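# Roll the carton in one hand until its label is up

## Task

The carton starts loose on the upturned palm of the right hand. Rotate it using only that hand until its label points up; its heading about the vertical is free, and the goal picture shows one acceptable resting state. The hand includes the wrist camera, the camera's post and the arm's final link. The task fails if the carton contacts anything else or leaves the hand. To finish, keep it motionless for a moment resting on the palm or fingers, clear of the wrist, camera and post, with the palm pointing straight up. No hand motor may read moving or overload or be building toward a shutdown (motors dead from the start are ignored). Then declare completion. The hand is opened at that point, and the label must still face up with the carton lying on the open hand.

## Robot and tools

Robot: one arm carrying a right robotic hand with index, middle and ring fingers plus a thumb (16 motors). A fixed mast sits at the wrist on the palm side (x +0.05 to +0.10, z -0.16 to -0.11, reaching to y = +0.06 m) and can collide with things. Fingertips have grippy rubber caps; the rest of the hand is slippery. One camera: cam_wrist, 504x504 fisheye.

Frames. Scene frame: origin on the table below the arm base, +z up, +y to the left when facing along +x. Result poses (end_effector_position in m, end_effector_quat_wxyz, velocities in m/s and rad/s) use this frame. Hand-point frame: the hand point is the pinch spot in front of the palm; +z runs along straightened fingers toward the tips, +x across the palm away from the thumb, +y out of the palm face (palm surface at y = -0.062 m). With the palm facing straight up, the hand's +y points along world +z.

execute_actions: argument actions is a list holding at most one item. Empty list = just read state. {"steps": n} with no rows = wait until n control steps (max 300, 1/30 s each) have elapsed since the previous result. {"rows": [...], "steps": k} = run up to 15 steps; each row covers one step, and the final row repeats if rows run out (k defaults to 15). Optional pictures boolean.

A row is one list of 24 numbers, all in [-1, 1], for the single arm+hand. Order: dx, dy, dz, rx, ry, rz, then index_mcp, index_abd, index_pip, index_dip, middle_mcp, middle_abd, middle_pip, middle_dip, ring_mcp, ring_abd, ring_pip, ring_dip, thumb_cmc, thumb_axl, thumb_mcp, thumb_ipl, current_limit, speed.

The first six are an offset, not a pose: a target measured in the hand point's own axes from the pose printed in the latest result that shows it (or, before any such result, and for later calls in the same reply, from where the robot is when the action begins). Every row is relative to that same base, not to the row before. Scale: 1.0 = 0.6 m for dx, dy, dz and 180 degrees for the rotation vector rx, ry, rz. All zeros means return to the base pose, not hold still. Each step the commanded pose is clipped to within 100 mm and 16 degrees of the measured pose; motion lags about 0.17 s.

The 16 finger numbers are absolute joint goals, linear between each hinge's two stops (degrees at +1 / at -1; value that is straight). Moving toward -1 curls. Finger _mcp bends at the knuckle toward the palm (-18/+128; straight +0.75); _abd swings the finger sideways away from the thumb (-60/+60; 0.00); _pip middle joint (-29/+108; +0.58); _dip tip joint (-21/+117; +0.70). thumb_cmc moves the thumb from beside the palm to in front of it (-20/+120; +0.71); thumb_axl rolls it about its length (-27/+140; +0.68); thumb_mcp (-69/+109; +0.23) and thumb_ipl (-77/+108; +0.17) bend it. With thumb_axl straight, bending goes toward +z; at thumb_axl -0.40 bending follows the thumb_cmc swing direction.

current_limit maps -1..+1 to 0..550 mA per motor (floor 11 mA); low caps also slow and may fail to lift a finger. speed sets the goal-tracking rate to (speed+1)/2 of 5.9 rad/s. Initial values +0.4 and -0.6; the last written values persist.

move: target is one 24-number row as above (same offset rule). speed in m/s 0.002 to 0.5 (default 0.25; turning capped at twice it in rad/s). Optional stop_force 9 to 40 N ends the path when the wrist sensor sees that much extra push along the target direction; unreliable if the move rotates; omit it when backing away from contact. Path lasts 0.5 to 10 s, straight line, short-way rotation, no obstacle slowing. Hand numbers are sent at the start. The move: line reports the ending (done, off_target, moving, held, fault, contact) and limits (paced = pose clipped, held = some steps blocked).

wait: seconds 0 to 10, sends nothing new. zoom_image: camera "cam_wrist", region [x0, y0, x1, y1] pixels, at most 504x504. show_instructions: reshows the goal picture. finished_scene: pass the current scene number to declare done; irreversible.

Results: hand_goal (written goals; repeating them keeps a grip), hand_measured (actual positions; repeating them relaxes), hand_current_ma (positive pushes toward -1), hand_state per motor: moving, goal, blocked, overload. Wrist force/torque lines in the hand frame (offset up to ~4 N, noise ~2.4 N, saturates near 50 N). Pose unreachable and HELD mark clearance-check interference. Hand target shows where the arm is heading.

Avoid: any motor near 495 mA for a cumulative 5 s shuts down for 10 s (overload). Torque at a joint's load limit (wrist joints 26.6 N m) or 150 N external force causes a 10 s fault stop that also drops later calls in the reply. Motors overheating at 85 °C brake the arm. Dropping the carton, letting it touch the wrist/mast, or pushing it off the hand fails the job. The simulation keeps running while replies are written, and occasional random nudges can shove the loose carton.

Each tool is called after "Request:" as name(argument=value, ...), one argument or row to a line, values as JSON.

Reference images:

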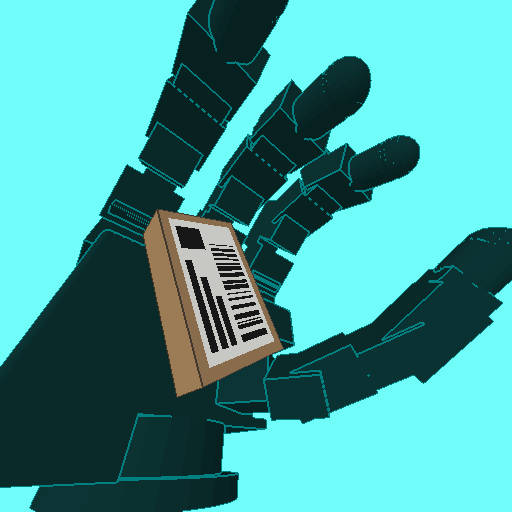

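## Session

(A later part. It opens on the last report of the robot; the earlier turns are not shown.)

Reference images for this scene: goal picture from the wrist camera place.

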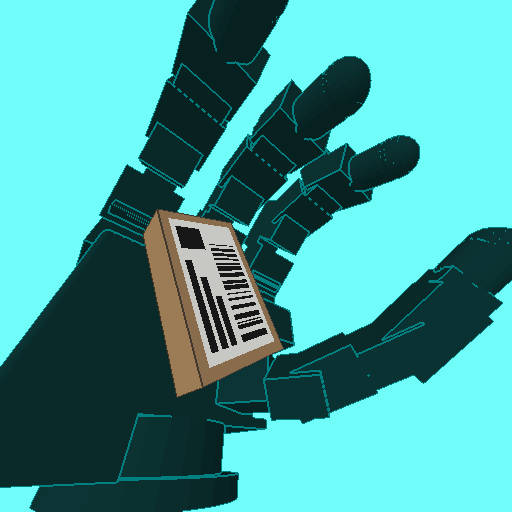

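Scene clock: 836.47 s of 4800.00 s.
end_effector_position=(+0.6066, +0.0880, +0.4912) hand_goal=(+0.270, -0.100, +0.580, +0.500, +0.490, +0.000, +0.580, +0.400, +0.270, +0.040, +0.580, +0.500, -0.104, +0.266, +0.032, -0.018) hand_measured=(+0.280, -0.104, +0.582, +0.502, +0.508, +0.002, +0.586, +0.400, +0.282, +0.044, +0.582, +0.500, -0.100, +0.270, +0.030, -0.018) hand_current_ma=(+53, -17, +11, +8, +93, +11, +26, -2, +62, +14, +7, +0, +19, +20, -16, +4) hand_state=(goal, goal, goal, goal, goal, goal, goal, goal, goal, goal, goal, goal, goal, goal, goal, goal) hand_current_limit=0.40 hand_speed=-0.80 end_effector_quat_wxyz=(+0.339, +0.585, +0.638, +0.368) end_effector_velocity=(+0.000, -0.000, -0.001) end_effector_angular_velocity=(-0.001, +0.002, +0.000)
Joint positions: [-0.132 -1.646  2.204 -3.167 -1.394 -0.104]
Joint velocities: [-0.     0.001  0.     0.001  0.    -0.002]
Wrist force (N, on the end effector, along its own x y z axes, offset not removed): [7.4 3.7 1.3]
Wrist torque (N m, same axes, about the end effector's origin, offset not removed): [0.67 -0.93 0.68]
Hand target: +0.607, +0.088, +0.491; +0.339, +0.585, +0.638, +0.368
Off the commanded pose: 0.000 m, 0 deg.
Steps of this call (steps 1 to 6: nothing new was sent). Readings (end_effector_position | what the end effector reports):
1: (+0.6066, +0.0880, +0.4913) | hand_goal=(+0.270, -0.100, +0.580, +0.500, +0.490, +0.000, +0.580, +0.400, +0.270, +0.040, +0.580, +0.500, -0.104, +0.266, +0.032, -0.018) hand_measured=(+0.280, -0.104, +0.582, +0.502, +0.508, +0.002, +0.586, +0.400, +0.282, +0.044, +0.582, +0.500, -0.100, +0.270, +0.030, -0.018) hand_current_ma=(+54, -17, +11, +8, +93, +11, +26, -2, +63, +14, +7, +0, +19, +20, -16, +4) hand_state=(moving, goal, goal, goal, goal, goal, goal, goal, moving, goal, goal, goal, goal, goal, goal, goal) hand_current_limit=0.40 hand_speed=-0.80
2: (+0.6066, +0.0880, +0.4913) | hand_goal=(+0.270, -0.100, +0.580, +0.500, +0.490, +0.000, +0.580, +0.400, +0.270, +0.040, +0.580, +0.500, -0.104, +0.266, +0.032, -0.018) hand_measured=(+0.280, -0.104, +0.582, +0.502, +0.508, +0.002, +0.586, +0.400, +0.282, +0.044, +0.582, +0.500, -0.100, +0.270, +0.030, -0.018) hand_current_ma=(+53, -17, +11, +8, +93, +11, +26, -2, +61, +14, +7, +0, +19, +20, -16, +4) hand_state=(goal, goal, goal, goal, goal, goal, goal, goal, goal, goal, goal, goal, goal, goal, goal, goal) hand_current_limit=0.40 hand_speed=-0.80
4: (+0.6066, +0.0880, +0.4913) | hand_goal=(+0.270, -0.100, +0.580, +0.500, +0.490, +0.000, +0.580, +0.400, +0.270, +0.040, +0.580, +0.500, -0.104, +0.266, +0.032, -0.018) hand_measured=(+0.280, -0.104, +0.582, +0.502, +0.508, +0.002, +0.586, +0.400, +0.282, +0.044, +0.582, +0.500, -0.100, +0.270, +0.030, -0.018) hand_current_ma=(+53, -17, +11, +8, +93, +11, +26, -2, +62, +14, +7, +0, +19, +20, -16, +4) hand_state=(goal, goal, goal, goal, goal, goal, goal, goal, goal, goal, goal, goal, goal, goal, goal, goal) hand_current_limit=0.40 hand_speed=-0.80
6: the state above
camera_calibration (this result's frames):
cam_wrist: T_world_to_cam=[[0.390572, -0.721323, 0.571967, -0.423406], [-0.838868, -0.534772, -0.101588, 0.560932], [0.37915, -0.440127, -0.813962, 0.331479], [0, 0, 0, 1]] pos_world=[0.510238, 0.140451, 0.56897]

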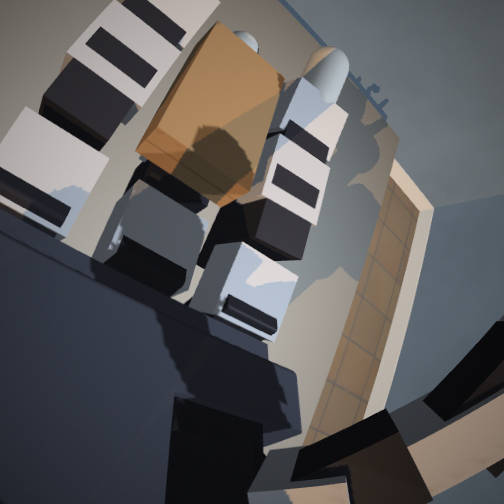

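Request:
execute_actions(
  actions=[
    {"rows": [[0,0,0,0,0,0, 0.27,-0.4,0.58,0.5, 0.49,0,0.58,0.4, 0.27,0.36,0.58,0.5, -0.104,0.266,0.032,-0.018, 0.4,-0.8]], "steps": 15},
  ],
  pictures=false,
)

Request:
wait(
  seconds=0.3,
)

Scene clock: 839.87 s of 4800.00 s.
end_effector_position=(+0.6066, +0.0880, +0.4912) hand_goal=(+0.270, -0.400, +0.580, +0.500, +0.490, +0.000, +0.580, +0.400, +0.270, +0.360, +0.580, +0.500, -0.104, +0.266, +0.032, -0.018) hand_measured=(+0.282, -0.158, +0.582, +0.502, +0.508, +0.002, +0.586, +0.400, +0.282, +0.106, +0.582, +0.500, -0.100, +0.270, +0.030, -0.018) hand_current_ma=(+62, +385, +11, +8, +96, +6, +26, -2, +62, -385, +7, +0, +19, +20, -16, +4) hand_state=(goal, blocked, goal, goal, goal, goal, goal, goal, goal, blocked, goal, goal, goal, goal, goal, goal) hand_current_limit=0.40 hand_speed=-0.80 end_effector_quat_wxyz=(+0.339, +0.585, +0.638, +0.368) end_effector_velocity=(-0.000, -0.000, +0.001) end_effector_angular_velocity=(+0.000, -0.002, -0.000)
Joint positions: [-0.132 -1.646  2.204 -3.167 -1.394 -0.104]
Joint velocities: [-0.     0.    -0.    -0.002  0.     0.   ]
Wrist force (N, on the end effector, along its own x y z axes, offset not removed): [4.5 2.9 3.9]
Wrist torque (N m, same axes, about the end effector's origin, offset not removed): [0.41 -0.62 0.47]
Hand target: +0.607, +0.088, +0.491; +0.339, +0.585, +0.638, +0.368
Off the commanded pose: 0.000 m, 0 deg.
Steps of this call (steps 1 to 87: nothing new was sent; steps 88 to 102: all 15 steps of this action). Readings (end_effector_position | what the end effector reports):
88: (+0.6066, +0.0880, +0.4912) | hand_goal=(+0.270, -0.400, +0.580, +0.500, +0.490, +0.000, +0.580, +0.400, +0.270, +0.360, +0.580, +0.500, -0.104, +0.266, +0.032, -0.018) hand_measured=(+0.280, -0.104, +0.582, +0.502, +0.508, +0.002, +0.586, +0.400, +0.282, +0.044, +0.582, +0.500, -0.100, +0.270, +0.030, -0.018) hand_current_ma=(+53, -17, +11, +8, +93, +11, +26, -2, +62, +14, +7, +0, +19, +20, -16, +4) hand_state=(goal, moving, goal, goal, goal, goal, goal, goal, goal, moving, goal, goal, goal, goal, goal, goal) hand_current_limit=0.40 hand_speed=-0.80
89: (+0.6066, +0.0880, +0.4912) | hand_goal=(+0.270, -0.400, +0.580, +0.500, +0.490, +0.000, +0.580, +0.400, +0.270, +0.360, +0.580, +0.500, -0.104, +0.266, +0.032, -0.018) hand_measured=(+0.280, -0.106, +0.582, +0.502, +0.508, +0.002, +0.586, +0.400, +0.282, +0.046, +0.582, +0.500, -0.100, +0.270, +0.030, -0.018) hand_current_ma=(+53, +41, +11, +8, +93, +11, +26, -2, +62, -36, +7, +0, +19, +20, -16, +4) hand_state=(goal, moving, goal, goal, goal, goal, goal, goal, goal, moving, goal, goal, goal, goal, goal, goal) hand_current_limit=0.40 hand_speed=-0.80
91: (+0.6066, +0.0880, +0.4912) | hand_goal=(+0.270, -0.400, +0.580, +0.500, +0.490, +0.000, +0.580, +0.400, +0.270, +0.360, +0.580, +0.500, -0.104, +0.266, +0.032, -0.018) hand_measured=(+0.280, -0.134, +0.582, +0.502, +0.508, +0.002, +0.586, +0.400, +0.282, +0.074, +0.582, +0.500, -0.100, +0.270, +0.030, -0.018) hand_current_ma=(+53, +41, +11, +8, +93, +11, +26, -2, +62, -35, +7, +0, +19, +20, -16, +4) hand_state=(goal, moving, goal, goal, goal, goal, goal, goal, goal, moving, goal, goal, goal, goal, goal, goal) hand_current_limit=0.40 hand_speed=-0.80
95: (+0.6066, +0.0880, +0.4912) | hand_goal=(+0.270, -0.400, +0.580, +0.500, +0.490, +0.000, +0.580, +0.400, +0.270, +0.360, +0.580, +0.500, -0.104, +0.266, +0.032, -0.018) hand_measured=(+0.282, -0.158, +0.582, +0.502, +0.508, +0.002, +0.586, +0.400, +0.282, +0.104, +0.582, +0.500, -0.100, +0.270, +0.030, -0.018) hand_current_ma=(+61, +360, +11, +8, +95, +6, +26, -2, +62, -336, +7, +0, +19, +20, -16, +4) hand_state=(goal, moving, goal, goal, goal, goal, goal, goal, goal, moving, goal, goal, goal, goal, goal, goal) hand_current_limit=0.40 hand_speed=-0.80
102: the state above

Scene clock: 840.17 s of 4800.00 s.
end_effector_position=(+0.6066, +0.0880, +0.4912) hand_goal=(+0.270, -0.400, +0.580, +0.500, +0.490, +0.000, +0.580, +0.400, +0.270, +0.360, +0.580, +0.500, -0.104, +0.266, +0.032, -0.018) hand_measured=(+0.282, -0.158, +0.582, +0.502, +0.508, +0.002, +0.586, +0.400, +0.282, +0.106, +0.582, +0.500, -0.100, +0.270, +0.030, -0.018) hand_current_ma=(+62, +385, +11, +8, +96, +6, +26, -2, +62, -385, +7, +0, +19, +20, -16, +4) hand_state=(goal, blocked, goal, goal, goal, goal, goal, goal, goal, blocked, goal, goal, goal, goal, goal, goal) hand_current_limit=0.40 hand_speed=-0.80 end_effector_quat_wxyz=(+0.339, +0.585, +0.638, +0.368) end_effector_velocity=(-0.000, -0.000, -0.000) end_effector_angular_velocity=(+0.002, +0.001, -0.000)
Joint positions: [-0.132 -1.646  2.204 -3.167 -1.394 -0.104]
Joint velocities: [-0.    -0.001  0.     0.002  0.     0.002]
Wrist force (N, on the end effector, along its own x y z axes, offset not removed): [0.4 -2.0 2.3]
Wrist torque (N m, same axes, about the end effector's origin, offset not removed): [-0.32 0.05 -0.03]
Hand target: +0.607, +0.088, +0.491; +0.339, +0.585, +0.638, +0.368
Off the commanded pose: 0.000 m, 0 deg.
Steps of this call (steps 1 to 9: nothing new was sent). Readings (end_effector_position | what the end effector reports):
1: (+0.6066, +0.0880, +0.4912) | hand_goal=(+0.270, -0.400, +0.580, +0.500, +0.490, +0.000, +0.580, +0.400, +0.270, +0.360, +0.580, +0.500, -0.104, +0.266, +0.032, -0.018) hand_measured=(+0.282, -0.158, +0.582, +0.502, +0.508, +0.002, +0.586, +0.400, +0.282, +0.106, +0.582, +0.500, -0.100, +0.270, +0.030, -0.018) hand_current_ma=(+62, +385, +11, +8, +96, +6, +26, -2, +62, -385, +7, +0, +19, +20, -16, +4) hand_state=(goal, blocked, goal, goal, goal, goal, goal, goal, goal, blocked, goal, goal, goal, goal, goal, goal) hand_current_limit=0.40 hand_speed=-0.80
2: (+0.6066, +0.0880, +0.4912) | hand_goal=(+0.270, -0.400, +0.580, +0.500, +0.490, +0.000, +0.580, +0.400, +0.270, +0.360, +0.580, +0.500, -0.104, +0.266, +0.032, -0.018) hand_measured=(+0.282, -0.158, +0.582, +0.502, +0.508, +0.002, +0.586, +0.400, +0.282, +0.106, +0.582, +0.500, -0.100, +0.270, +0.030, -0.018) hand_current_ma=(+62, +385, +11, +8, +96, +6, +26, -2, +62, -385, +7, +0, +19, +20, -16, +4) hand_state=(goal, blocked, goal, goal, goal, goal, goal, goal, goal, blocked, goal, goal, goal, goal, goal, goal) hand_current_limit=0.40 hand_speed=-0.80
4: (+0.6066, +0.0880, +0.4912) | hand_goal=(+0.270, -0.400, +0.580, +0.500, +0.490, +0.000, +0.580, +0.400, +0.270, +0.360, +0.580, +0.500, -0.104, +0.266, +0.032, -0.018) hand_measured=(+0.282, -0.158, +0.582, +0.502, +0.508, +0.002, +0.586, +0.400, +0.282, +0.106, +0.582, +0.500, -0.100, +0.270, +0.030, -0.018) hand_current_ma=(+62, +385, +11, +8, +96, +6, +26, -2, +62, -385, +7, +0, +19, +20, -16, +4) hand_state=(goal, blocked, goal, goal, goal, goal, goal, goal, goal, blocked, goal, goal, goal, goal, goal, goal) hand_current_limit=0.40 hand_speed=-0.80
8: (+0.6066, +0.0880, +0.4912) | hand_goal=(+0.270, -0.400, +0.580, +0.500, +0.490, +0.000, +0.580, +0.400, +0.270, +0.360, +0.580, +0.500, -0.104, +0.266, +0.032, -0.018) hand_measured=(+0.282, -0.158, +0.582, +0.502, +0.508, +0.002, +0.586, +0.400, +0.282, +0.106, +0.582, +0.500, -0.100, +0.270, +0.030, -0.018) hand_current_ma=(+62, +385, +11, +8, +96, +6, +26, -2, +62, -385, +7, +0, +19, +20, -16, +4) hand_state=(goal, blocked, goal, goal, goal, goal, goal, goal, goal, blocked, goal, goal, goal, goal, goal, goal) hand_current_limit=0.40 hand_speed=-0.80
9: the state above
camera_calibration (this result's frames):
cam_wrist: T_world_to_cam=[[0.39058, -0.721359, 0.571916, -0.423381], [-0.838878, -0.534755, -0.10159, 0.560955], [0.379118, -0.440089, -0.813997, 0.331492], [0, 0, 0, 1]] pos_world=[0.510263, 0.14045, 0.568959]

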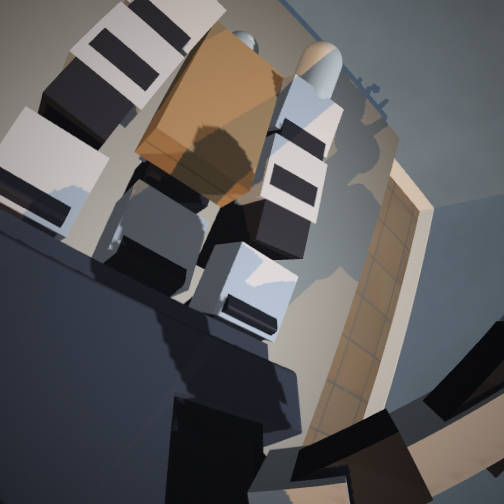

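Request:
execute_actions(
  actions=[
    {"rows": [[0,0,0,0,0,0, -0.2,-0.4,0.58,0.5, 0.02,0,0.58,0.4, -0.2,0.36,0.58,0.5, -0.104,0.266,0.032,-0.018, 0.4,-0.85]], "steps": 15},
  ],
  pictures=false,
)

Request:
wait(
  seconds=1.0,
)

Scene clock: 845.50 s of 4800.00 s.
end_effector_position=(+0.6066, +0.0880, +0.4912) hand_goal=(-0.200, -0.400, +0.580, +0.500, +0.020, +0.000, +0.580, +0.400, -0.200, +0.360, +0.580, +0.500, -0.104, +0.266, +0.032, -0.018) hand_measured=(+0.152, -0.158, +0.582, +0.502, +0.380, +0.002, +0.586, +0.400, +0.152, +0.106, +0.582, +0.500, -0.100, +0.270, +0.030, -0.018) hand_current_ma=(+189, +385, +11, +8, +225, +6, +26, -2, +184, -385, +7, +0, +19, +20, -16, +4) hand_state=(moving, blocked, goal, goal, moving, goal, goal, goal, moving, blocked, goal, goal, goal, goal, goal, goal) hand_current_limit=0.40 hand_speed=-0.85 end_effector_quat_wxyz=(+0.339, +0.585, +0.638, +0.368) end_effector_velocity=(+0.000, -0.000, -0.001) end_effector_angular_velocity=(+0.001, +0.001, -0.000)
Joint positions: [-0.132 -1.646  2.204 -3.167 -1.394 -0.104]
Joint velocities: [-0.     0.     0.001 -0.001  0.     0.   ]
Wrist force (N, on the end effector, along its own x y z axes, offset not removed): [1.9 -1.8 0.6]
Wrist torque (N m, same axes, about the end effector's origin, offset not removed): [-0.20 -0.29 0.08]
Hand target: +0.607, +0.088, +0.491; +0.339, +0.585, +0.638, +0.368
Off the commanded pose: 0.000 m, 0 deg.
Steps of this call (steps 1 to 145: nothing new was sent; steps 146 to 160: all 15 steps of this action). Readings (end_effector_position | what the end effector reports):
146: (+0.6066, +0.0880, +0.4912) | hand_goal=(-0.200, -0.400, +0.580, +0.500, +0.020, +0.000, +0.580, +0.400, -0.200, +0.360, +0.580, +0.500, -0.104, +0.266, +0.032, -0.018) hand_measured=(+0.282, -0.158, +0.582, +0.502, +0.508, +0.002, +0.586, +0.400, +0.282, +0.106, +0.582, +0.500, -0.100, +0.270, +0.030, -0.018) hand_current_ma=(+62, +385, +11, +8, +96, +6, +26, -2, +62, -385, +7, +0, +19, +20, -16, +4) hand_state=(moving, blocked, goal, goal, moving, goal, goal, goal, moving, blocked, goal, goal, goal, goal, goal, goal) hand_current_limit=0.40 hand_speed=-0.85
147: (+0.6066, +0.0880, +0.4912) | hand_goal=(-0.200, -0.400, +0.580, +0.500, +0.020, +0.000, +0.580, +0.400, -0.200, +0.360, +0.580, +0.500, -0.104, +0.266, +0.032, -0.018) hand_measured=(+0.282, -0.158, +0.582, +0.502, +0.508, +0.002, +0.586, +0.400, +0.282, +0.106, +0.582, +0.500, -0.100, +0.270, +0.030, -0.018) hand_current_ma=(+144, +385, +11, +8, +178, +6, +26, -2, +143, -385, +7, +0, +19, +20, -16, +4) hand_state=(moving, blocked, goal, goal, moving, goal, goal, goal, moving, blocked, goal, goal, goal, goal, goal, goal) hand_current_limit=0.40 hand_speed=-0.85
149: (+0.6066, +0.0880, +0.4912) | hand_goal=(-0.200, -0.400, +0.580, +0.500, +0.020, +0.000, +0.580, +0.400, -0.200, +0.360, +0.580, +0.500, -0.104, +0.266, +0.032, -0.018) hand_measured=(+0.276, -0.158, +0.582, +0.502, +0.502, +0.002, +0.586, +0.400, +0.276, +0.106, +0.582, +0.500, -0.100, +0.270, +0.030, -0.018) hand_current_ma=(+198, +385, +11, +8, +233, +6, +26, -2, +192, -385, +7, +0, +19, +20, -16, +4) hand_state=(moving, blocked, goal, goal, moving, goal, goal, goal, moving, blocked, goal, goal, goal, goal, goal, goal) hand_current_limit=0.40 hand_speed=-0.85
153: (+0.6066, +0.0880, +0.4912) | hand_goal=(-0.200, -0.400, +0.580, +0.500, +0.020, +0.000, +0.580, +0.400, -0.200, +0.360, +0.580, +0.500, -0.104, +0.266, +0.032, -0.018) hand_measured=(+0.234, -0.158, +0.582, +0.502, +0.460, +0.002, +0.586, +0.400, +0.234, +0.106, +0.582, +0.500, -0.100, +0.270, +0.030, -0.018) hand_current_ma=(+190, +385, +11, +8, +226, +6, +26, -2, +185, -385, +7, +0, +19, +20, -16, +4) hand_state=(moving, blocked, goal, goal, moving, goal, goal, goal, moving, blocked, goal, goal, goal, goal, goal, goal) hand_current_limit=0.40 hand_speed=-0.85
160: the state above

Scene clock: 846.50 s of 4800.00 s.
end_effector_position=(+0.6066, +0.0880, +0.4912) hand_goal=(-0.200, -0.400, +0.580, +0.500, +0.020, +0.000, +0.580, +0.400, -0.200, +0.360, +0.580, +0.500, -0.104, +0.266, +0.032, -0.018) hand_measured=(-0.172, -0.158, +0.582, +0.502, +0.054, +0.002, +0.586, +0.400, -0.174, +0.106, +0.582, +0.500, -0.100, +0.270, +0.030, -0.018) hand_current_ma=(+151, +385, +11, +8, +188, +6, +26, -2, +144, -385, +7, +0, +19, +20, -16, +4) hand_state=(blocked, blocked, goal, goal, blocked, goal, goal, goal, blocked, blocked, goal, goal, goal, goal, goal, goal) hand_current_limit=0.40 hand_speed=-0.85 end_effector_quat_wxyz=(+0.339, +0.585, +0.638, +0.368) end_effector_velocity=(-0.000, -0.000, -0.001) end_effector_angular_velocity=(+0.001, +0.001, -0.001)
Joint positions: [-0.132 -1.646  2.204 -3.167 -1.394 -0.104]
Joint velocities: [-0.     0.     0.001  0.     0.     0.001]
Wrist force (N, on the end effector, along its own x y z axes, offset not removed): [-1.1 0.6 4.0]
Wrist torque (N m, same axes, about the end effector's origin, offset not removed): [-0.17 0.05 -0.07]
Hand target: +0.607, +0.088, +0.491; +0.339, +0.585, +0.638, +0.368
Off the commanded pose: 0.000 m, 0 deg.
Steps of this call (steps 1 to 30: nothing new was sent). Readings (end_effector_position | what the end effector reports):
1: (+0.6066, +0.0880, +0.4912) | hand_goal=(-0.200, -0.400, +0.580, +0.500, +0.020, +0.000, +0.580, +0.400, -0.200, +0.360, +0.580, +0.500, -0.104, +0.266, +0.032, -0.018) hand_measured=(+0.142, -0.158, +0.582, +0.502, +0.368, +0.002, +0.586, +0.400, +0.140, +0.106, +0.582, +0.500, -0.100, +0.270, +0.030, -0.018) hand_current_ma=(+189, +385, +11, +8, +225, +6, +26, -2, +184, -385, +7, +0, +19, +20, -16, +4) hand_state=(moving, blocked, goal, goal, moving, goal, goal, goal, moving, blocked, goal, goal, goal, goal, goal, goal) hand_current_limit=0.40 hand_speed=-0.85
2: (+0.6066, +0.0880, +0.4912) | hand_goal=(-0.200, -0.400, +0.580, +0.500, +0.020, +0.000, +0.580, +0.400, -0.200, +0.360, +0.580, +0.500, -0.104, +0.266, +0.032, -0.018) hand_measured=(+0.130, -0.158, +0.582, +0.502, +0.356, +0.002, +0.586, +0.400, +0.128, +0.106, +0.582, +0.500, -0.100, +0.270, +0.030, -0.018) hand_current_ma=(+189, +385, +11, +8, +225, +6, +26, -2, +183, -385, +7, +0, +19, +20, -16, +4) hand_state=(moving, blocked, goal, goal, moving, goal, goal, goal, moving, blocked, goal, goal, goal, goal, goal, goal) hand_current_limit=0.40 hand_speed=-0.85
4: (+0.6066, +0.0880, +0.4912) | hand_goal=(-0.200, -0.400, +0.580, +0.500, +0.020, +0.000, +0.580, +0.400, -0.200, +0.360, +0.580, +0.500, -0.104, +0.266, +0.032, -0.018) hand_measured=(+0.106, -0.158, +0.582, +0.502, +0.332, +0.002, +0.586, +0.400, +0.106, +0.106, +0.582, +0.500, -0.100, +0.270, +0.030, -0.018) hand_current_ma=(+188, +385, +11, +8, +224, +6, +26, -2, +183, -385, +7, +0, +19, +20, -16, +4) hand_state=(moving, blocked, goal, goal, moving, goal, goal, goal, moving, blocked, goal, goal, goal, goal, goal, goal) hand_current_limit=0.40 hand_speed=-0.85
8: (+0.6066, +0.0880, +0.4912) | hand_goal=(-0.200, -0.400, +0.580, +0.500, +0.020, +0.000, +0.580, +0.400, -0.200, +0.360, +0.580, +0.500, -0.104, +0.266, +0.032, -0.018) hand_measured=(+0.060, -0.158, +0.582, +0.502, +0.286, +0.002, +0.586, +0.400, +0.058, +0.106, +0.582, +0.500, -0.100, +0.270, +0.030, -0.018) hand_current_ma=(+186, +385, +11, +8, +223, +6, +26, -2, +181, -385, +7, +0, +19, +20, -16, +4) hand_state=(moving, blocked, goal, goal, moving, goal, goal, goal, moving, blocked, goal, goal, goal, goal, goal, goal) hand_current_limit=0.40 hand_speed=-0.85
30: the state above
camera_calibration (this result's frames):
cam_wrist: T_world_to_cam=[[0.390576, -0.721365, 0.571912, -0.423372], [-0.838887, -0.534743, -0.101581, 0.56094], [0.379103, -0.440095, -0.814001, 0.331498], [0, 0, 0, 1]] pos_world=[0.510253, 0.140443, 0.568952]

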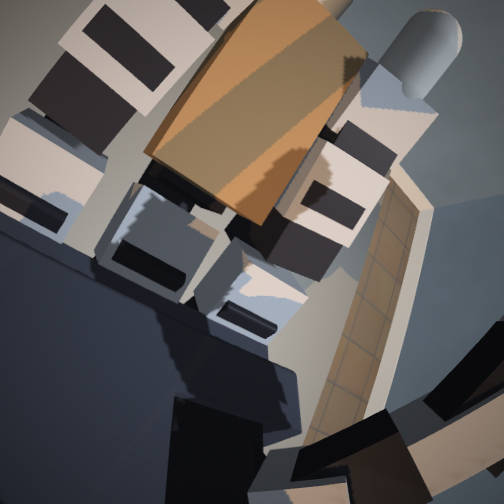

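Request:
move(
  target=[0,0.1555,-0.0863,-0.1667,0,0, -0.7,-0.4,0.58,0.5, -0.48,0,0.58,0.4, -0.7,0.36,0.58,0.5, -0.104,0.266,0.032,-0.018, 0.4,-0.9],
  speed=0.12,
)

Scene clock: 853.43 s of 4800.00 s.
end_effector_position=(+0.6082, +0.0883, +0.5978) hand_goal=(-0.700, -0.400, +0.580, +0.500, -0.480, +0.000, +0.580, +0.400, -0.700, +0.360, +0.580, +0.500, -0.104, +0.266, +0.032, -0.018) hand_measured=(-0.702, -0.158, +0.580, +0.502, -0.474, +0.002, +0.582, +0.400, -0.702, +0.132, +0.580, +0.500, -0.100, +0.270, +0.030, -0.018) hand_current_ma=(-13, +385, +1, +7, +27, +6, +15, -2, -11, -385, +3, +0, +19, +20, -16, +4) hand_state=(goal, blocked, goal, goal, goal, goal, goal, goal, goal, blocked, goal, goal, goal, goal, goal, goal) hand_current_limit=0.40 hand_speed=-0.90 end_effector_quat_wxyz=(+0.479, +0.478, +0.520, +0.521) end_effector_velocity=(-0.000, -0.000, +0.001) end_effector_angular_velocity=(+0.001, -0.003, -0.001)
Joint positions: [-0.124 -1.442  2.097 -3.796 -1.373 -0.   ]
Joint velocities: [-0.     0.001 -0.001 -0.003 -0.001  0.001]
Wrist force (N, on the end effector, along its own x y z axes, offset not removed): [1.1 0.4 4.3]
Wrist torque (N m, same axes, about the end effector's origin, offset not removed): [-0.66 -0.29 -0.01]
Hand target: +0.608, +0.088, +0.598; +0.479, +0.478, +0.520, +0.521
Off the commanded pose: 0.000 m, 0 deg.
move: done
camera_calibration (this result's frames):
cam_wrist: T_world_to_cam=[[0.0624993, -0.74949, 0.659058, -0.334849], [-0.670437, -0.5207, -0.528569, 0.724779], [0.739329, -0.408822, -0.53503, 0.0291685], [0, 0, 0, 1]] pos_world=[0.485281, 0.138351, 0.619387]

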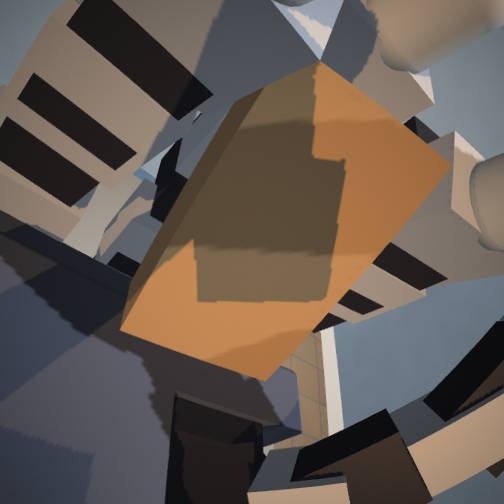

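Request:
zoom_image(
  camera="cam_wrist",
  region=[0, 0, 504, 504],
)

Region (0, 0, 504, 504) of cam_wrist's 504x504 image, scaled by 1.000.

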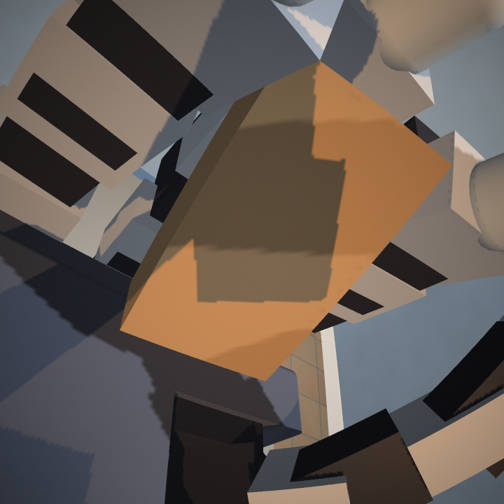

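Request:
move(
  target=[0,0.0455,-0.015,-0.0444,0,0, -0.7,-0.2,0.58,0.5, -0.48,0,0.58,0.4, -0.7,0.17,0.58,0.5, -0.104,0.266,0.032,-0.018, 0.4,-0.9],
  speed=0.08,
)

Scene clock: 910.57 s of 4800.00 s.
end_effector_position=(+0.5992, +0.0875, +0.6249) hand_goal=(-0.700, -0.200, +0.580, +0.500, -0.480, +0.000, +0.580, +0.400, -0.700, +0.170, +0.580, +0.500, -0.104, +0.266, +0.032, -0.018) hand_measured=(-0.704, -0.156, +0.580, +0.502, -0.478, +0.002, +0.582, +0.400, -0.704, +0.132, +0.580, +0.500, -0.100, +0.270, +0.030, -0.018) hand_current_ma=(-22, +191, +0, +7, +11, +6, +12, -2, -19, -176, +2, +0, +19, +20, -12, +4) hand_state=(goal, blocked, goal, goal, goal, goal, goal, goal, goal, blocked, goal, goal, goal, goal, goal, goal) hand_current_limit=0.40 hand_speed=-0.90 end_effector_quat_wxyz=(+0.511, +0.444, +0.483, +0.556) end_effector_velocity=(-0.000, +0.000, +0.001) end_effector_angular_velocity=(+0.001, -0.008, +0.000)
Joint positions: [-0.122 -1.397  2.051 -3.937 -1.378  0.027]
Joint velocities: [ 0.     0.005 -0.003 -0.01  -0.001  0.002]
Wrist force (N, on the end effector, along its own x y z axes, offset not removed): [1.9 2.2 1.2]
Wrist torque (N m, same axes, about the end effector's origin, offset not removed): [-0.20 -0.25 0.19]
Hand target: +0.599, +0.088, +0.625; +0.511, +0.443, +0.483, +0.556
Off the commanded pose: 0.000 m, 0 deg.
move: done
camera_calibration (this result's frames):
cam_wrist: T_world_to_cam=[[-0.0280754, -0.757289, 0.652476, -0.293636], [-0.590804, -0.513952, -0.621935, 0.742743], [0.806326, -0.402946, -0.43298, -0.0544432], [0, 0, 0, 1]] pos_world=[0.474471, 0.13743, 0.629955]

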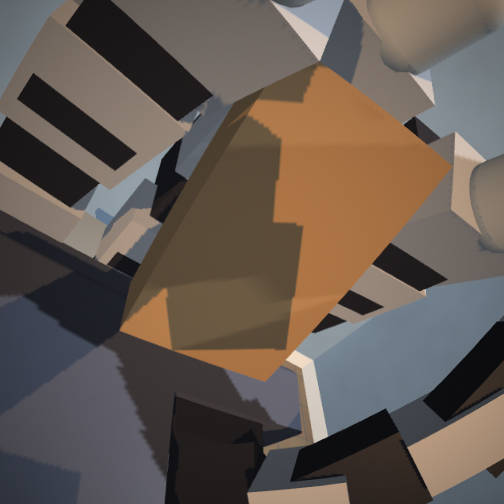

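Request:
execute_actions(
  actions=[
    {"rows": [[0,0,0,0,0,0, -0.7,-0.14,0.58,0.5, -0.48,0,0.58,0.4, -0.7,0.115,0.58,0.5, -0.104,0.266,0.032,-0.018, 0.4,-0.9]], "steps": 15},
  ],
  pictures=false,
)

Request:
wait(
  seconds=0.5,
)

Scene clock: 914.37 s of 4800.00 s.
end_effector_position=(+0.5992, +0.0875, +0.6249) hand_goal=(-0.700, -0.140, +0.580, +0.500, -0.480, +0.000, +0.580, +0.400, -0.700, +0.116, +0.580, +0.500, -0.104, +0.266, +0.032, -0.018) hand_measured=(-0.704, -0.142, +0.580, +0.502, -0.478, +0.002, +0.582, +0.400, -0.704, +0.120, +0.580, +0.500, -0.100, +0.270, +0.030, -0.018) hand_current_ma=(-23, -10, -1, +7, +9, +6, +12, -2, -21, +19, +1, +0, +19, +20, -10, +4) hand_state=(goal, goal, goal, goal, goal, goal, goal, goal, goal, goal, goal, goal, goal, goal, goal, goal) hand_current_limit=0.40 hand_speed=-0.90 end_effector_quat_wxyz=(+0.511, +0.444, +0.483, +0.556) end_effector_velocity=(+0.000, +0.000, +0.000) end_effector_angular_velocity=(-0.001, +0.001, -0.000)
Joint positions: [-0.122 -1.396  2.051 -3.937 -1.378  0.027]
Joint velocities: [ 0.    -0.001  0.     0.002 -0.    -0.001]
Wrist force (N, on the end effector, along its own x y z axes, offset not removed): [-0.4 1.2 4.7]
Wrist torque (N m, same axes, about the end effector's origin, offset not removed): [-0.66 -0.12 -0.07]
Hand target: +0.599, +0.088, +0.625; +0.511, +0.444, +0.483, +0.556
Off the commanded pose: 0.000 m, 0 deg.
Steps of this call (steps 1 to 99: nothing new was sent; steps 100 to 114: all 15 steps of this action). Readings (end_effector_position | what the end effector reports):
100: (+0.5991, +0.0875, +0.6251) | hand_goal=(-0.700, -0.140, +0.580, +0.500, -0.480, +0.000, +0.580, +0.400, -0.700, +0.116, +0.580, +0.500, -0.104, +0.266, +0.032, -0.018) hand_measured=(-0.704, -0.156, +0.580, +0.502, -0.478, +0.002, +0.582, +0.400, -0.704, +0.132, +0.580, +0.500, -0.100, +0.270, +0.030, -0.018) hand_current_ma=(-23, +191, -1, +7, +11, +6, +12, -2, -20, -176, +2, +0, +19, +20, -11, +4) hand_state=(goal, moving, goal, goal, goal, goal, goal, goal, goal, moving, goal, goal, goal, goal, goal, goal) hand_current_limit=0.40 hand_speed=-0.90
101: (+0.5991, +0.0875, +0.6251) | hand_goal=(-0.700, -0.140, +0.580, +0.500, -0.480, +0.000, +0.580, +0.400, -0.700, +0.116, +0.580, +0.500, -0.104, +0.266, +0.032, -0.018) hand_measured=(-0.704, -0.156, +0.580, +0.502, -0.478, +0.002, +0.582, +0.400, -0.704, +0.130, +0.580, +0.500, -0.100, +0.270, +0.030, -0.018) hand_current_ma=(-23, +146, -1, +7, +11, +6, +12, -2, -20, -135, +2, +0, +19, +20, -11, +4) hand_state=(goal, moving, goal, goal, goal, goal, goal, goal, goal, moving, goal, goal, goal, goal, goal, goal) hand_current_limit=0.40 hand_speed=-0.90
103: (+0.5992, +0.0875, +0.6250) | hand_goal=(-0.700, -0.140, +0.580, +0.500, -0.480, +0.000, +0.580, +0.400, -0.700, +0.116, +0.580, +0.500, -0.104, +0.266, +0.032, -0.018) hand_measured=(-0.704, -0.154, +0.580, +0.502, -0.478, +0.002, +0.582, +0.400, -0.704, +0.130, +0.580, +0.500, -0.100, +0.270, +0.030, -0.018) hand_current_ma=(-23, +35, -1, +7, +11, +6, +12, -2, -21, -24, +1, +0, +19, +20, -11, +4) hand_state=(goal, moving, goal, goal, goal, goal, goal, goal, goal, moving, goal, goal, goal, goal, goal, goal) hand_current_limit=0.40 hand_speed=-0.90
107: (+0.5993, +0.0875, +0.6249) | hand_goal=(-0.700, -0.140, +0.580, +0.500, -0.480, +0.000, +0.580, +0.400, -0.700, +0.116, +0.580, +0.500, -0.104, +0.266, +0.032, -0.018) hand_measured=(-0.704, -0.146, +0.580, +0.502, -0.478, +0.002, +0.582, +0.400, -0.704, +0.122, +0.580, +0.500, -0.100, +0.270, +0.030, -0.018) hand_current_ma=(-23, -15, -1, +7, +9, +6, +12, -2, -21, +18, +1, +0, +19, +20, -11, +4) hand_state=(goal, moving, goal, goal, goal, goal, goal, goal, goal, moving, goal, goal, goal, goal, goal, goal) hand_current_limit=0.40 hand_speed=-0.90
114: the state above

Scene clock: 914.87 s of 4800.00 s.
end_effector_position=(+0.5992, +0.0875, +0.6249) hand_goal=(-0.700, -0.140, +0.580, +0.500, -0.480, +0.000, +0.580, +0.400, -0.700, +0.116, +0.580, +0.500, -0.104, +0.266, +0.032, -0.018) hand_measured=(-0.704, -0.142, +0.580, +0.502, -0.478, +0.002, +0.582, +0.400, -0.704, +0.120, +0.580, +0.500, -0.100, +0.270, +0.030, -0.018) hand_current_ma=(-23, -10, -1, +7, +9, +6, +12, -2, -21, +18, +1, +0, +25, +18, -10, +4) hand_state=(goal, goal, goal, goal, goal, goal, goal, goal, goal, goal, goal, goal, goal, goal, goal, goal) hand_current_limit=0.40 hand_speed=-0.90 end_effector_quat_wxyz=(+0.511, +0.444, +0.483, +0.556) end_effector_velocity=(+0.000, -0.000, +0.000) end_effector_angular_velocity=(-0.001, -0.001, -0.001)
Joint positions: [-0.122 -1.397  2.051 -3.937 -1.378  0.027]
Joint velocities: [-0.     0.001 -0.001 -0.001 -0.001 -0.001]
Wrist force (N, on the end effector, along its own x y z axes, offset not removed): [3.0 0.0 1.1]
Wrist torque (N m, same axes, about the end effector's origin, offset not removed): [-0.39 -0.23 0.37]
Hand target: +0.599, +0.088, +0.625; +0.511, +0.444, +0.483, +0.556
Off the commanded pose: 0.000 m, 0 deg.
Steps of this call (steps 1 to 15: nothing new was sent). Readings (end_effector_position | what the end effector reports):
1: (+0.5992, +0.0875, +0.6249) | hand_goal=(-0.700, -0.140, +0.580, +0.500, -0.480, +0.000, +0.580, +0.400, -0.700, +0.116, +0.580, +0.500, -0.104, +0.266, +0.032, -0.018) hand_measured=(-0.704, -0.142, +0.580, +0.502, -0.478, +0.002, +0.582, +0.400, -0.704, +0.120, +0.580, +0.500, -0.100, +0.270, +0.030, -0.018) hand_current_ma=(-23, -10, -1, +7, +9, +6, +12, -2, -21, +19, +1, +0, +19, +20, -11, +4) hand_state=(goal, goal, goal, goal, goal, goal, goal, goal, goal, goal, goal, goal, goal, goal, goal, goal) hand_current_limit=0.40 hand_speed=-0.90
2: (+0.5992, +0.0875, +0.6249) | hand_goal=(-0.700, -0.140, +0.580, +0.500, -0.480, +0.000, +0.580, +0.400, -0.700, +0.116, +0.580, +0.500, -0.104, +0.266, +0.032, -0.018) hand_measured=(-0.704, -0.142, +0.580, +0.502, -0.478, +0.002, +0.582, +0.400, -0.704, +0.120, +0.580, +0.500, -0.100, +0.270, +0.030, -0.018) hand_current_ma=(-23, -10, -1, +7, +9, +6, +12, -2, -21, +19, +1, +0, +36, +18, -8, +4) hand_state=(goal, goal, goal, goal, goal, goal, goal, goal, goal, goal, goal, goal, moving, goal, goal, goal) hand_current_limit=0.40 hand_speed=-0.90
4: (+0.5992, +0.0875, +0.6249) | hand_goal=(-0.700, -0.140, +0.580, +0.500, -0.480, +0.000, +0.580, +0.400, -0.700, +0.116, +0.580, +0.500, -0.104, +0.266, +0.032, -0.018) hand_measured=(-0.704, -0.142, +0.580, +0.502, -0.478, +0.002, +0.582, +0.400, -0.704, +0.120, +0.580, +0.500, -0.100, +0.270, +0.030, -0.018) hand_current_ma=(-23, -10, -1, +7, +9, +6, +12, -2, -21, +19, +1, +0, +25, +18, -9, +4) hand_state=(goal, goal, goal, goal, goal, goal, goal, goal, goal, goal, goal, goal, goal, goal, goal, goal) hand_current_limit=0.40 hand_speed=-0.90
8: (+0.5992, +0.0875, +0.6249) | hand_goal=(-0.700, -0.140, +0.580, +0.500, -0.480, +0.000, +0.580, +0.400, -0.700, +0.116, +0.580, +0.500, -0.104, +0.266, +0.032, -0.018) hand_measured=(-0.704, -0.142, +0.580, +0.502, -0.478, +0.002, +0.582, +0.400, -0.704, +0.120, +0.580, +0.500, -0.100, +0.270, +0.030, -0.018) hand_current_ma=(-23, -10, -1, +7, +9, +6, +12, -2, -21, +18, +1, +0, +25, +18, -10, +4) hand_state=(goal, goal, goal, goal, goal, goal, goal, goal, goal, goal, goal, goal, goal, goal, goal, goal) hand_current_limit=0.40 hand_speed=-0.90
15: the state above
camera_calibration (this result's frames):
cam_wrist: T_world_to_cam=[[-0.0280475, -0.757291, 0.652475, -0.293635], [-0.59079, -0.513971, -0.621933, 0.742742], [0.806338, -0.40292, -0.432984, -0.0544413], [0, 0, 0, 1]] pos_world=[0.474467, 0.137446, 0.629953]

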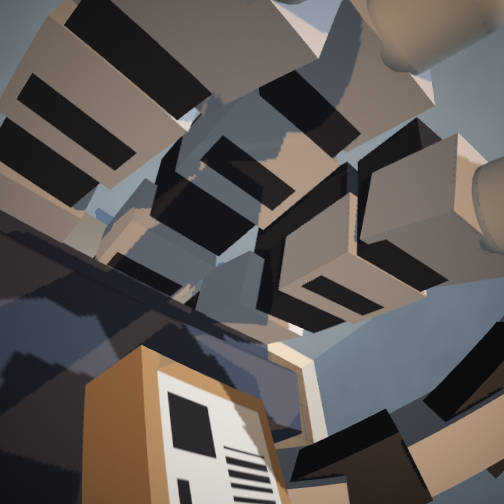

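Request:
move(
  target=[0,-0.166,0.0,0.1556,0,0, -0.6,0,0.58,0.5, -0.55,0,0.58,0.5, -0.6,0,0.58,0.5, -0.104,0.266,0.032,-0.018, 0.4,-0.7],
  speed=0.1,
)

Scene clock: 925.10 s of 4800.00 s.
end_effector_position=(+0.6130, +0.0886, +0.5264) hand_goal=(-0.600, +0.000, +0.580, +0.500, -0.550, +0.000, +0.580, +0.500, -0.600, +0.000, +0.580, +0.500, -0.104, +0.266, +0.032, -0.018) hand_measured=(-0.600, -0.004, +0.580, +0.502, -0.548, +0.002, +0.582, +0.496, -0.598, +0.004, +0.580, +0.500, -0.100, +0.270, +0.030, -0.018) hand_current_ma=(+5, -16, -1, +7, +9, +6, +10, -16, +6, +14, +1, +0, +25, +18, -10, +4) hand_state=(goal, goal, goal, goal, goal, goal, goal, goal, goal, goal, goal, goal, goal, goal, goal, goal) hand_current_limit=0.40 hand_speed=-0.70 end_effector_quat_wxyz=(+0.389, +0.554, +0.603, +0.422) end_effector_velocity=(+0.001, -0.000, -0.002) end_effector_angular_velocity=(-0.001, +0.010, -0.000)
Joint positions: [-0.13  -1.576  2.183 -3.392 -1.38  -0.071]
Joint velocities: [-0.    -0.002 -0.     0.013 -0.001 -0.002]
Wrist force (N, on the end effector, along its own x y z axes, offset not removed): [3.2 -0.4 3.2]
Wrist torque (N m, same axes, about the end effector's origin, offset not removed): [-0.53 -0.39 0.18]
Hand target: +0.613, +0.089, +0.526; +0.389, +0.554, +0.603, +0.422
Off the commanded pose: 0.000 m, 0 deg.
move: done
camera_calibration (this result's frames):
cam_wrist: T_world_to_cam=[[0.287281, -0.730187, 0.619916, -0.406742], [-0.808027, -0.532286, -0.252515, 0.630564], [0.514356, -0.428366, -0.742927, 0.236618], [0, 0, 0, 1]] pos_world=[0.504656, 0.140002, 0.587163]

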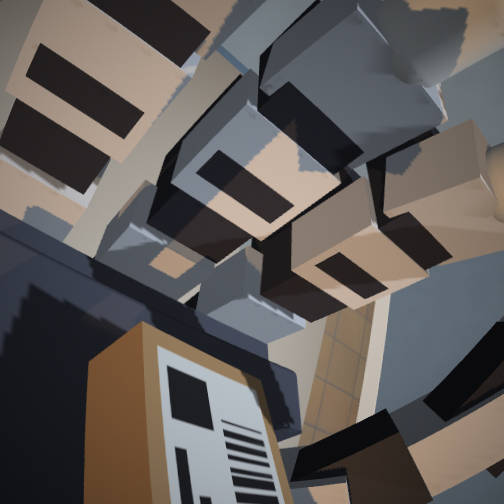

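Request:
execute_actions(
  actions=[],
)

Scene clock: 933.40 s of 4800.00 s.
end_effector_position=(+0.6131, +0.0886, +0.5263) hand_goal=(-0.600, +0.000, +0.580, +0.500, -0.550, +0.000, +0.580, +0.500, -0.600, +0.000, +0.580, +0.500, -0.104, +0.266, +0.032, -0.018) hand_measured=(-0.598, -0.004, +0.580, +0.502, -0.548, +0.002, +0.582, +0.496, -0.598, +0.004, +0.580, +0.500, -0.100, +0.270, +0.030, -0.018) hand_current_ma=(+5, -16, -1, +7, +9, +6, +10, -16, +6, +14, +1, +0, +25, +18, -10, +4) hand_state=(goal, goal, goal, goal, goal, goal, goal, goal, goal, goal, goal, goal, goal, goal, goal, goal) hand_current_limit=0.40 hand_speed=-0.70 end_effector_quat_wxyz=(+0.389, +0.554, +0.603, +0.422) end_effector_velocity=(+0.000, +0.000, -0.001) end_effector_angular_velocity=(+0.001, +0.001, +0.001)
Joint positions: [-0.13  -1.577  2.183 -3.39  -1.38  -0.071]
Joint velocities: [0.    0.    0.    0.001 0.001 0.001]
Wrist force (N, on the end effector, along its own x y z axes, offset not removed): [3.1 -0.2 6.6]
Wrist torque (N m, same axes, about the end effector's origin, offset not removed): [-0.49 -0.64 0.27]
Hand target: +0.613, +0.089, +0.526; +0.389, +0.554, +0.603, +0.422
Off the commanded pose: 0.000 m, 0 deg.
Steps of this call (steps 1 to 249: nothing new was sent). Readings (end_effector_position | what the end effector reports):
1: (+0.6130, +0.0886, +0.5264) | hand_goal=(-0.600, +0.000, +0.580, +0.500, -0.550, +0.000, +0.580, +0.500, -0.600, +0.000, +0.580, +0.500, -0.104, +0.266, +0.032, -0.018) hand_measured=(-0.600, -0.004, +0.580, +0.502, -0.548, +0.002, +0.582, +0.496, -0.598, +0.004, +0.580, +0.500, -0.100, +0.270, +0.030, -0.018) hand_current_ma=(+5, -16, -1, +7, +9, +6, +10, -16, +6, +14, +1, +0, +25, +18, -10, +4) hand_state=(goal, goal, goal, goal, goal, goal, goal, goal, goal, goal, goal, goal, goal, goal, goal, goal) hand_current_limit=0.40 hand_speed=-0.70
2: (+0.6131, +0.0886, +0.5263) | hand_goal=(-0.600, +0.000, +0.580, +0.500, -0.550, +0.000, +0.580, +0.500, -0.600, +0.000, +0.580, +0.500, -0.104, +0.266, +0.032, -0.018) hand_measured=(-0.600, -0.004, +0.580, +0.502, -0.548, +0.002, +0.582, +0.496, -0.598, +0.004, +0.580, +0.500, -0.100, +0.270, +0.030, -0.018) hand_current_ma=(+5, -16, -1, +7, +9, +6, +10, -16, +6, +14, +1, +0, +25, +18, -10, +4) hand_state=(goal, goal, goal, goal, goal, goal, goal, goal, goal, goal, goal, goal, goal, goal, goal, goal) hand_current_limit=0.40 hand_speed=-0.70
4: (+0.6131, +0.0886, +0.5263) | hand_goal=(-0.600, +0.000, +0.580, +0.500, -0.550, +0.000, +0.580, +0.500, -0.600, +0.000, +0.580, +0.500, -0.104, +0.266, +0.032, -0.018) hand_measured=(-0.600, -0.004, +0.580, +0.502, -0.548, +0.002, +0.582, +0.496, -0.598, +0.004, +0.580, +0.500, -0.100, +0.270, +0.030, -0.018) hand_current_ma=(+5, -16, -1, +7, +9, +6, +10, -16, +6, +14, +1, +0, +25, +18, -10, +4) hand_state=(goal, goal, goal, goal, goal, goal, goal, goal, goal, goal, goal, goal, goal, goal, goal, goal) hand_current_limit=0.40 hand_speed=-0.70
8: (+0.6131, +0.0886, +0.5263) | hand_goal=(-0.600, +0.000, +0.580, +0.500, -0.550, +0.000, +0.580, +0.500, -0.600, +0.000, +0.580, +0.500, -0.104, +0.266, +0.032, -0.018) hand_measured=(-0.600, -0.004, +0.580, +0.502, -0.548, +0.002, +0.582, +0.496, -0.598, +0.004, +0.580, +0.500, -0.100, +0.270, +0.030, -0.018) hand_current_ma=(+5, -16, -1, +7, +9, +6, +10, -16, +6, +14, +1, +0, +25, +18, -10, +4) hand_state=(goal, goal, goal, goal, goal, goal, goal, goal, goal, goal, goal, goal, goal, goal, goal, goal) hand_current_limit=0.40 hand_speed=-0.70
249: the state above
camera_calibration (this result's frames):
cam_wrist: T_world_to_cam=[[0.287795, -0.730142, 0.619732, -0.406888], [-0.808234, -0.532307, -0.251809, 0.630316], [0.513743, -0.428419, -0.74332, 0.237087], [0, 0, 0, 1]] pos_world=[0.504741, 0.140008, 0.587112]

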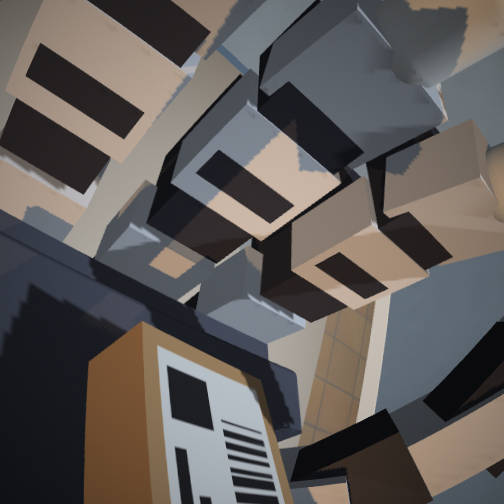

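Request:
move(
  target=[0,-0.058,0.01,0.0556,0,0,-0.6,0,0.58,0.5,-0.55,0,0.58,0.5,-0.6,0,0.58,0.5,0.1,0.266,0.032,-0.018,0.4,-0.7],
  speed=0.08,
)

Scene clock: 938.50 s of 4800.00 s.
end_effector_position=(+0.6069, +0.0881, +0.4916) hand_goal=(-0.600, +0.000, +0.580, +0.500, -0.550, +0.000, +0.580, +0.500, -0.600, +0.000, +0.580, +0.500, +0.100, +0.266, +0.032, -0.018) hand_measured=(-0.596, -0.004, +0.580, +0.502, -0.546, +0.002, +0.582, +0.496, -0.596, +0.004, +0.580, +0.500, +0.104, +0.270, +0.030, -0.018) hand_current_ma=(+16, -16, -1, +7, +20, +6, +10, -16, +19, +14, +1, +0, +25, +18, -10, +4) hand_state=(goal, goal, goal, goal, goal, goal, goal, goal, goal, goal, goal, goal, goal, goal, goal, goal) hand_current_limit=0.40 hand_speed=-0.70 end_effector_quat_wxyz=(+0.339, +0.586, +0.638, +0.368) end_effector_velocity=(-0.000, -0.000, -0.001) end_effector_angular_velocity=(-0.001, +0.008, -0.000)
Joint positions: [-0.132 -1.646  2.202 -3.163 -1.394 -0.104]
Joint velocities: [-0.    -0.004 -0.001  0.013 -0.001 -0.001]
Wrist force (N, on the end effector, along its own x y z axes, offset not removed): [1.3 1.7 4.1]
Wrist torque (N m, same axes, about the end effector's origin, offset not removed): [-0.18 -0.20 0.11]
Hand target: +0.607, +0.088, +0.492; +0.339, +0.586, +0.638, +0.368
Off the commanded pose: 0.000 m, 0 deg.
move: done
camera_calibration (this result's frames):
cam_wrist: T_world_to_cam=[[0.391214, -0.721299, 0.571559, -0.4239], [-0.838971, -0.534788, -0.100646, 0.560823], [0.378259, -0.440147, -0.814365, 0.332453], [0, 0, 0, 1]] pos_world=[0.510596, 0.140492, 0.569466]

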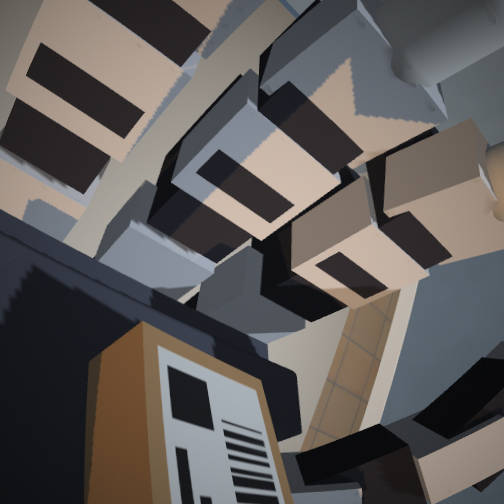

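Request:
move(
  target=[0,-0.047,0.008,0.0444,0,0,-0.6,0,0.58,0.5,-0.55,0,0.58,0.5,-0.6,0,0.58,0.5,0.1,0.266,0.032,-0.018,0.4,-0.7],
  speed=0.08,
)

Scene clock: 949.70 s of 4800.00 s.
end_effector_position=(+0.5970, +0.0872, +0.4649) hand_goal=(-0.600, +0.000, +0.580, +0.500, -0.550, +0.000, +0.580, +0.500, -0.600, +0.000, +0.580, +0.500, +0.100, +0.266, +0.032, -0.018) hand_measured=(-0.596, -0.004, +0.580, +0.502, -0.544, +0.002, +0.582, +0.496, -0.594, +0.004, +0.580, +0.500, +0.104, +0.270, +0.030, -0.018) hand_current_ma=(+24, -16, -1, +7, +27, +6, +10, -15, +28, +14, +1, +0, +25, +18, -10, +4) hand_state=(goal, goal, goal, goal, goal, goal, goal, goal, goal, goal, goal, goal, goal, goal, goal, goal) hand_current_limit=0.40 hand_speed=-0.70 end_effector_quat_wxyz=(+0.298, +0.608, +0.662, +0.323) end_effector_velocity=(-0.000, -0.001, +0.000) end_effector_angular_velocity=(+0.000, +0.005, -0.001)
Joint positions: [-0.133 -1.701  2.208 -2.974 -1.41  -0.129]
Joint velocities: [-0.001 -0.003 -0.002  0.01  -0.001 -0.   ]
Wrist force (N, on the end effector, along its own x y z axes, offset not removed): [3.8 -0.9 5.9]
Wrist torque (N m, same axes, about the end effector's origin, offset not removed): [-0.59 -0.55 0.29]
Hand target: +0.597, +0.087, +0.465; +0.297, +0.608, +0.662, +0.322
Off the commanded pose: 0.000 m, 0 deg.
move: done
camera_calibration (this result's frames):
cam_wrist: T_world_to_cam=[[0.466813, -0.714859, 0.520637, -0.427393], [-0.844471, -0.535132, 0.0224073, 0.495508], [0.262591, -0.450123, -0.853484, 0.4021], [0, 0, 0, 1]] pos_world=[0.512367, 0.140631, 0.5546]

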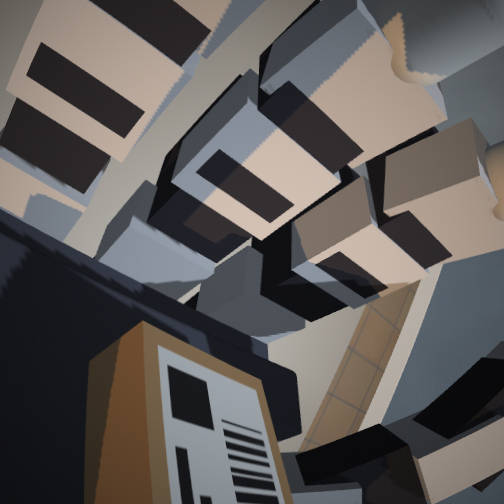

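Request:
move(
  target=[0,-0.047,0.008,0.0444,0,0,-0.6,0,0.58,0.5,-0.55,0,0.58,0.5,-0.6,0,0.58,0.5,0.3,0.266,0.032,-0.018,0.4,-0.7],
  speed=0.08,
)

Scene clock: 954.27 s of 4800.00 s.
end_effector_position=(+0.5836, +0.0860, +0.4398) hand_goal=(-0.600, +0.000, +0.580, +0.500, -0.550, +0.000, +0.580, +0.500, -0.600, +0.000, +0.580, +0.500, +0.300, +0.266, +0.032, -0.018) hand_measured=(-0.594, -0.004, +0.580, +0.502, -0.536, +0.002, +0.582, +0.498, -0.592, +0.002, +0.580, +0.500, +0.306, +0.270, +0.030, -0.018) hand_current_ma=(+33, -16, -1, +7, +72, +6, +10, -13, +38, +14, +1, +0, +27, +18, -10, +4) hand_state=(goal, goal, goal, goal, goal, goal, goal, goal, goal, goal, goal, goal, goal, goal, goal, goal) hand_current_limit=0.40 hand_speed=-0.70 end_effector_quat_wxyz=(+0.255, +0.627, +0.683, +0.276) end_effector_velocity=(-0.001, +0.000, -0.001) end_effector_angular_velocity=(+0.000, +0.010, -0.000)
Joint positions: [-0.133 -1.752  2.203 -2.78  -1.428 -0.15 ]
Joint velocities: [ 0.    -0.003 -0.002  0.015 -0.001 -0.   ]
Wrist force (N, on the end effector, along its own x y z axes, offset not removed): [3.0 0.2 2.7]
Wrist torque (N m, same axes, about the end effector's origin, offset not removed): [-0.18 -0.61 0.38]
Hand target: +0.584, +0.086, +0.440; +0.255, +0.627, +0.683, +0.276
Off the commanded pose: 0.000 m, 0 deg.
move: done
camera_calibration (this result's frames):
cam_wrist: T_world_to_cam=[[0.534442, -0.70913, 0.459899, -0.422223], [-0.833029, -0.533967, 0.144714, 0.423542], [0.142949, -0.46045, -0.8761, 0.464365], [0, 0, 0, 1]] pos_world=[0.512095, 0.140563, 0.539718]

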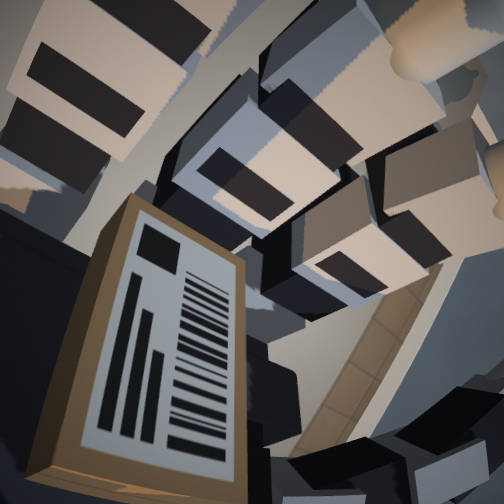

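Request:
move(
  target=[0,0.1555,-0.0863,-0.1667,0,0,-0.6,0,0.58,0.5,-0.55,0,0.58,0.5,-0.6,0,0.58,0.5,0.3,0.266,0.032,-0.018,0.4,-0.7],
  speed=0.12,
)

Scene clock: 961.10 s of 4800.00 s.
end_effector_position=(+0.6143, +0.0888, +0.5418) hand_goal=(-0.600, +0.000, +0.580, +0.500, -0.550, +0.000, +0.580, +0.500, -0.600, +0.000, +0.580, +0.500, +0.300, +0.266, +0.032, -0.018) hand_measured=(-0.594, -0.004, +0.580, +0.502, -0.536, +0.002, +0.582, +0.498, -0.592, +0.002, +0.580, +0.500, +0.306, +0.270, +0.030, -0.018) hand_current_ma=(+33, -16, -1, +7, +72, +6, +10, -13, +39, +14, +1, +0, +35, +18, -10, +4) hand_state=(goal, goal, goal, goal, goal, goal, goal, goal, goal, goal, goal, goal, goal, goal, goal, goal) hand_current_limit=0.40 hand_speed=-0.70 end_effector_quat_wxyz=(+0.408, +0.540, +0.588, +0.443) end_effector_velocity=(+0.001, +0.001, +0.001) end_effector_angular_velocity=(+0.001, -0.008, +0.001)
Joint positions: [-0.129 -1.549  2.168 -3.476 -1.377 -0.057]
Joint velocities: [ 0.001  0.005 -0.003 -0.011  0.     0.002]
Wrist force (N, on the end effector, along its own x y z axes, offset not removed): [1.7 2.6 3.0]
Wrist torque (N m, same axes, about the end effector's origin, offset not removed): [-0.07 -0.15 0.25]
Hand target: +0.614, +0.089, +0.542; +0.408, +0.540, +0.588, +0.443
Off the commanded pose: 0.000 m, 0 deg.
move: done
camera_calibration (this result's frames):
cam_wrist: T_world_to_cam=[[0.243135, -0.733991, 0.634147, -0.396807], [-0.788015, -0.530681, -0.312106, 0.655385], [0.565612, -0.423834, -0.707423, 0.19635], [0, 0, 0, 1]] pos_world=[0.501873, 0.139767, 0.595085]

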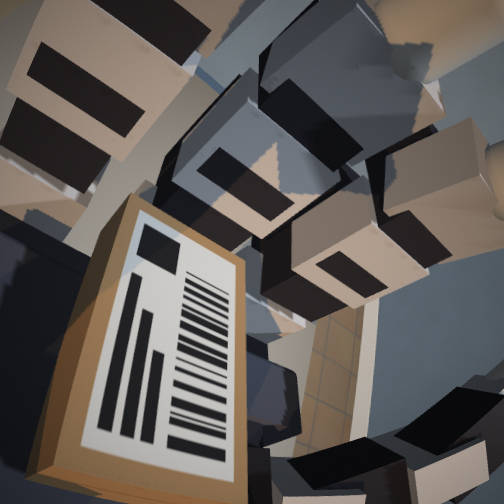

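Request:
move(
  target=[0,0.0887,-0.036,-0.0885,0,0,-0.6,0,0.58,0.5,-0.55,0,0.58,0.5,-0.6,0,0.58,0.5,0.3,0.266,0.032,-0.018,0.4,-0.7],
  speed=0.12,
)

Scene clock: 966.53 s of 4800.00 s.
end_effector_position=(+0.6081, +0.0883, +0.5988) hand_goal=(-0.600, +0.000, +0.580, +0.500, -0.550, +0.000, +0.580, +0.500, -0.600, +0.000, +0.580, +0.500, +0.300, +0.266, +0.032, -0.018) hand_measured=(-0.598, -0.004, +0.580, +0.502, -0.544, +0.002, +0.582, +0.498, -0.598, +0.002, +0.580, +0.500, +0.308, +0.270, +0.032, -0.018) hand_current_ma=(+11, -16, -1, +7, +35, +6, +10, -13, +13, +14, +1, +0, +37, +18, -4, +4) hand_state=(goal, goal, goal, goal, goal, goal, goal, goal, goal, goal, goal, goal, goal, goal, goal, goal) hand_current_limit=0.40 hand_speed=-0.70 end_effector_quat_wxyz=(+0.479, +0.478, +0.521, +0.520) end_effector_velocity=(-0.000, -0.000, +0.001) end_effector_angular_velocity=(+0.000, -0.007, -0.001)
Joint positions: [-0.125 -1.445  2.096 -3.791 -1.373 -0.   ]
Joint velocities: [-0.     0.003 -0.003 -0.008 -0.001  0.001]
Wrist force (N, on the end effector, along its own x y z axes, offset not removed): [4.3 2.0 4.2]
Wrist torque (N m, same axes, about the end effector's origin, offset not removed): [-0.22 -0.56 0.54]
Hand target: +0.608, +0.088, +0.599; +0.479, +0.478, +0.521, +0.521
Off the commanded pose: 0.000 m, 0 deg.
move: done
camera_calibration (this result's frames):
cam_wrist: T_world_to_cam=[[0.0634551, -0.749447, 0.659017, -0.336035], [-0.671047, -0.520822, -0.527675, 0.725104], [0.738695, -0.408747, -0.535963, 0.030697], [0, 0, 0, 1]] pos_world=[0.485226, 0.138357, 0.620525]

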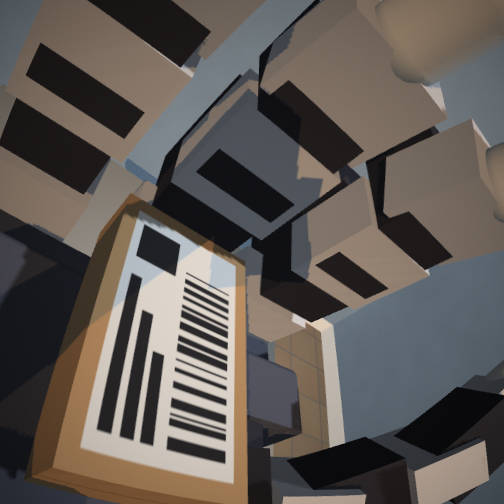

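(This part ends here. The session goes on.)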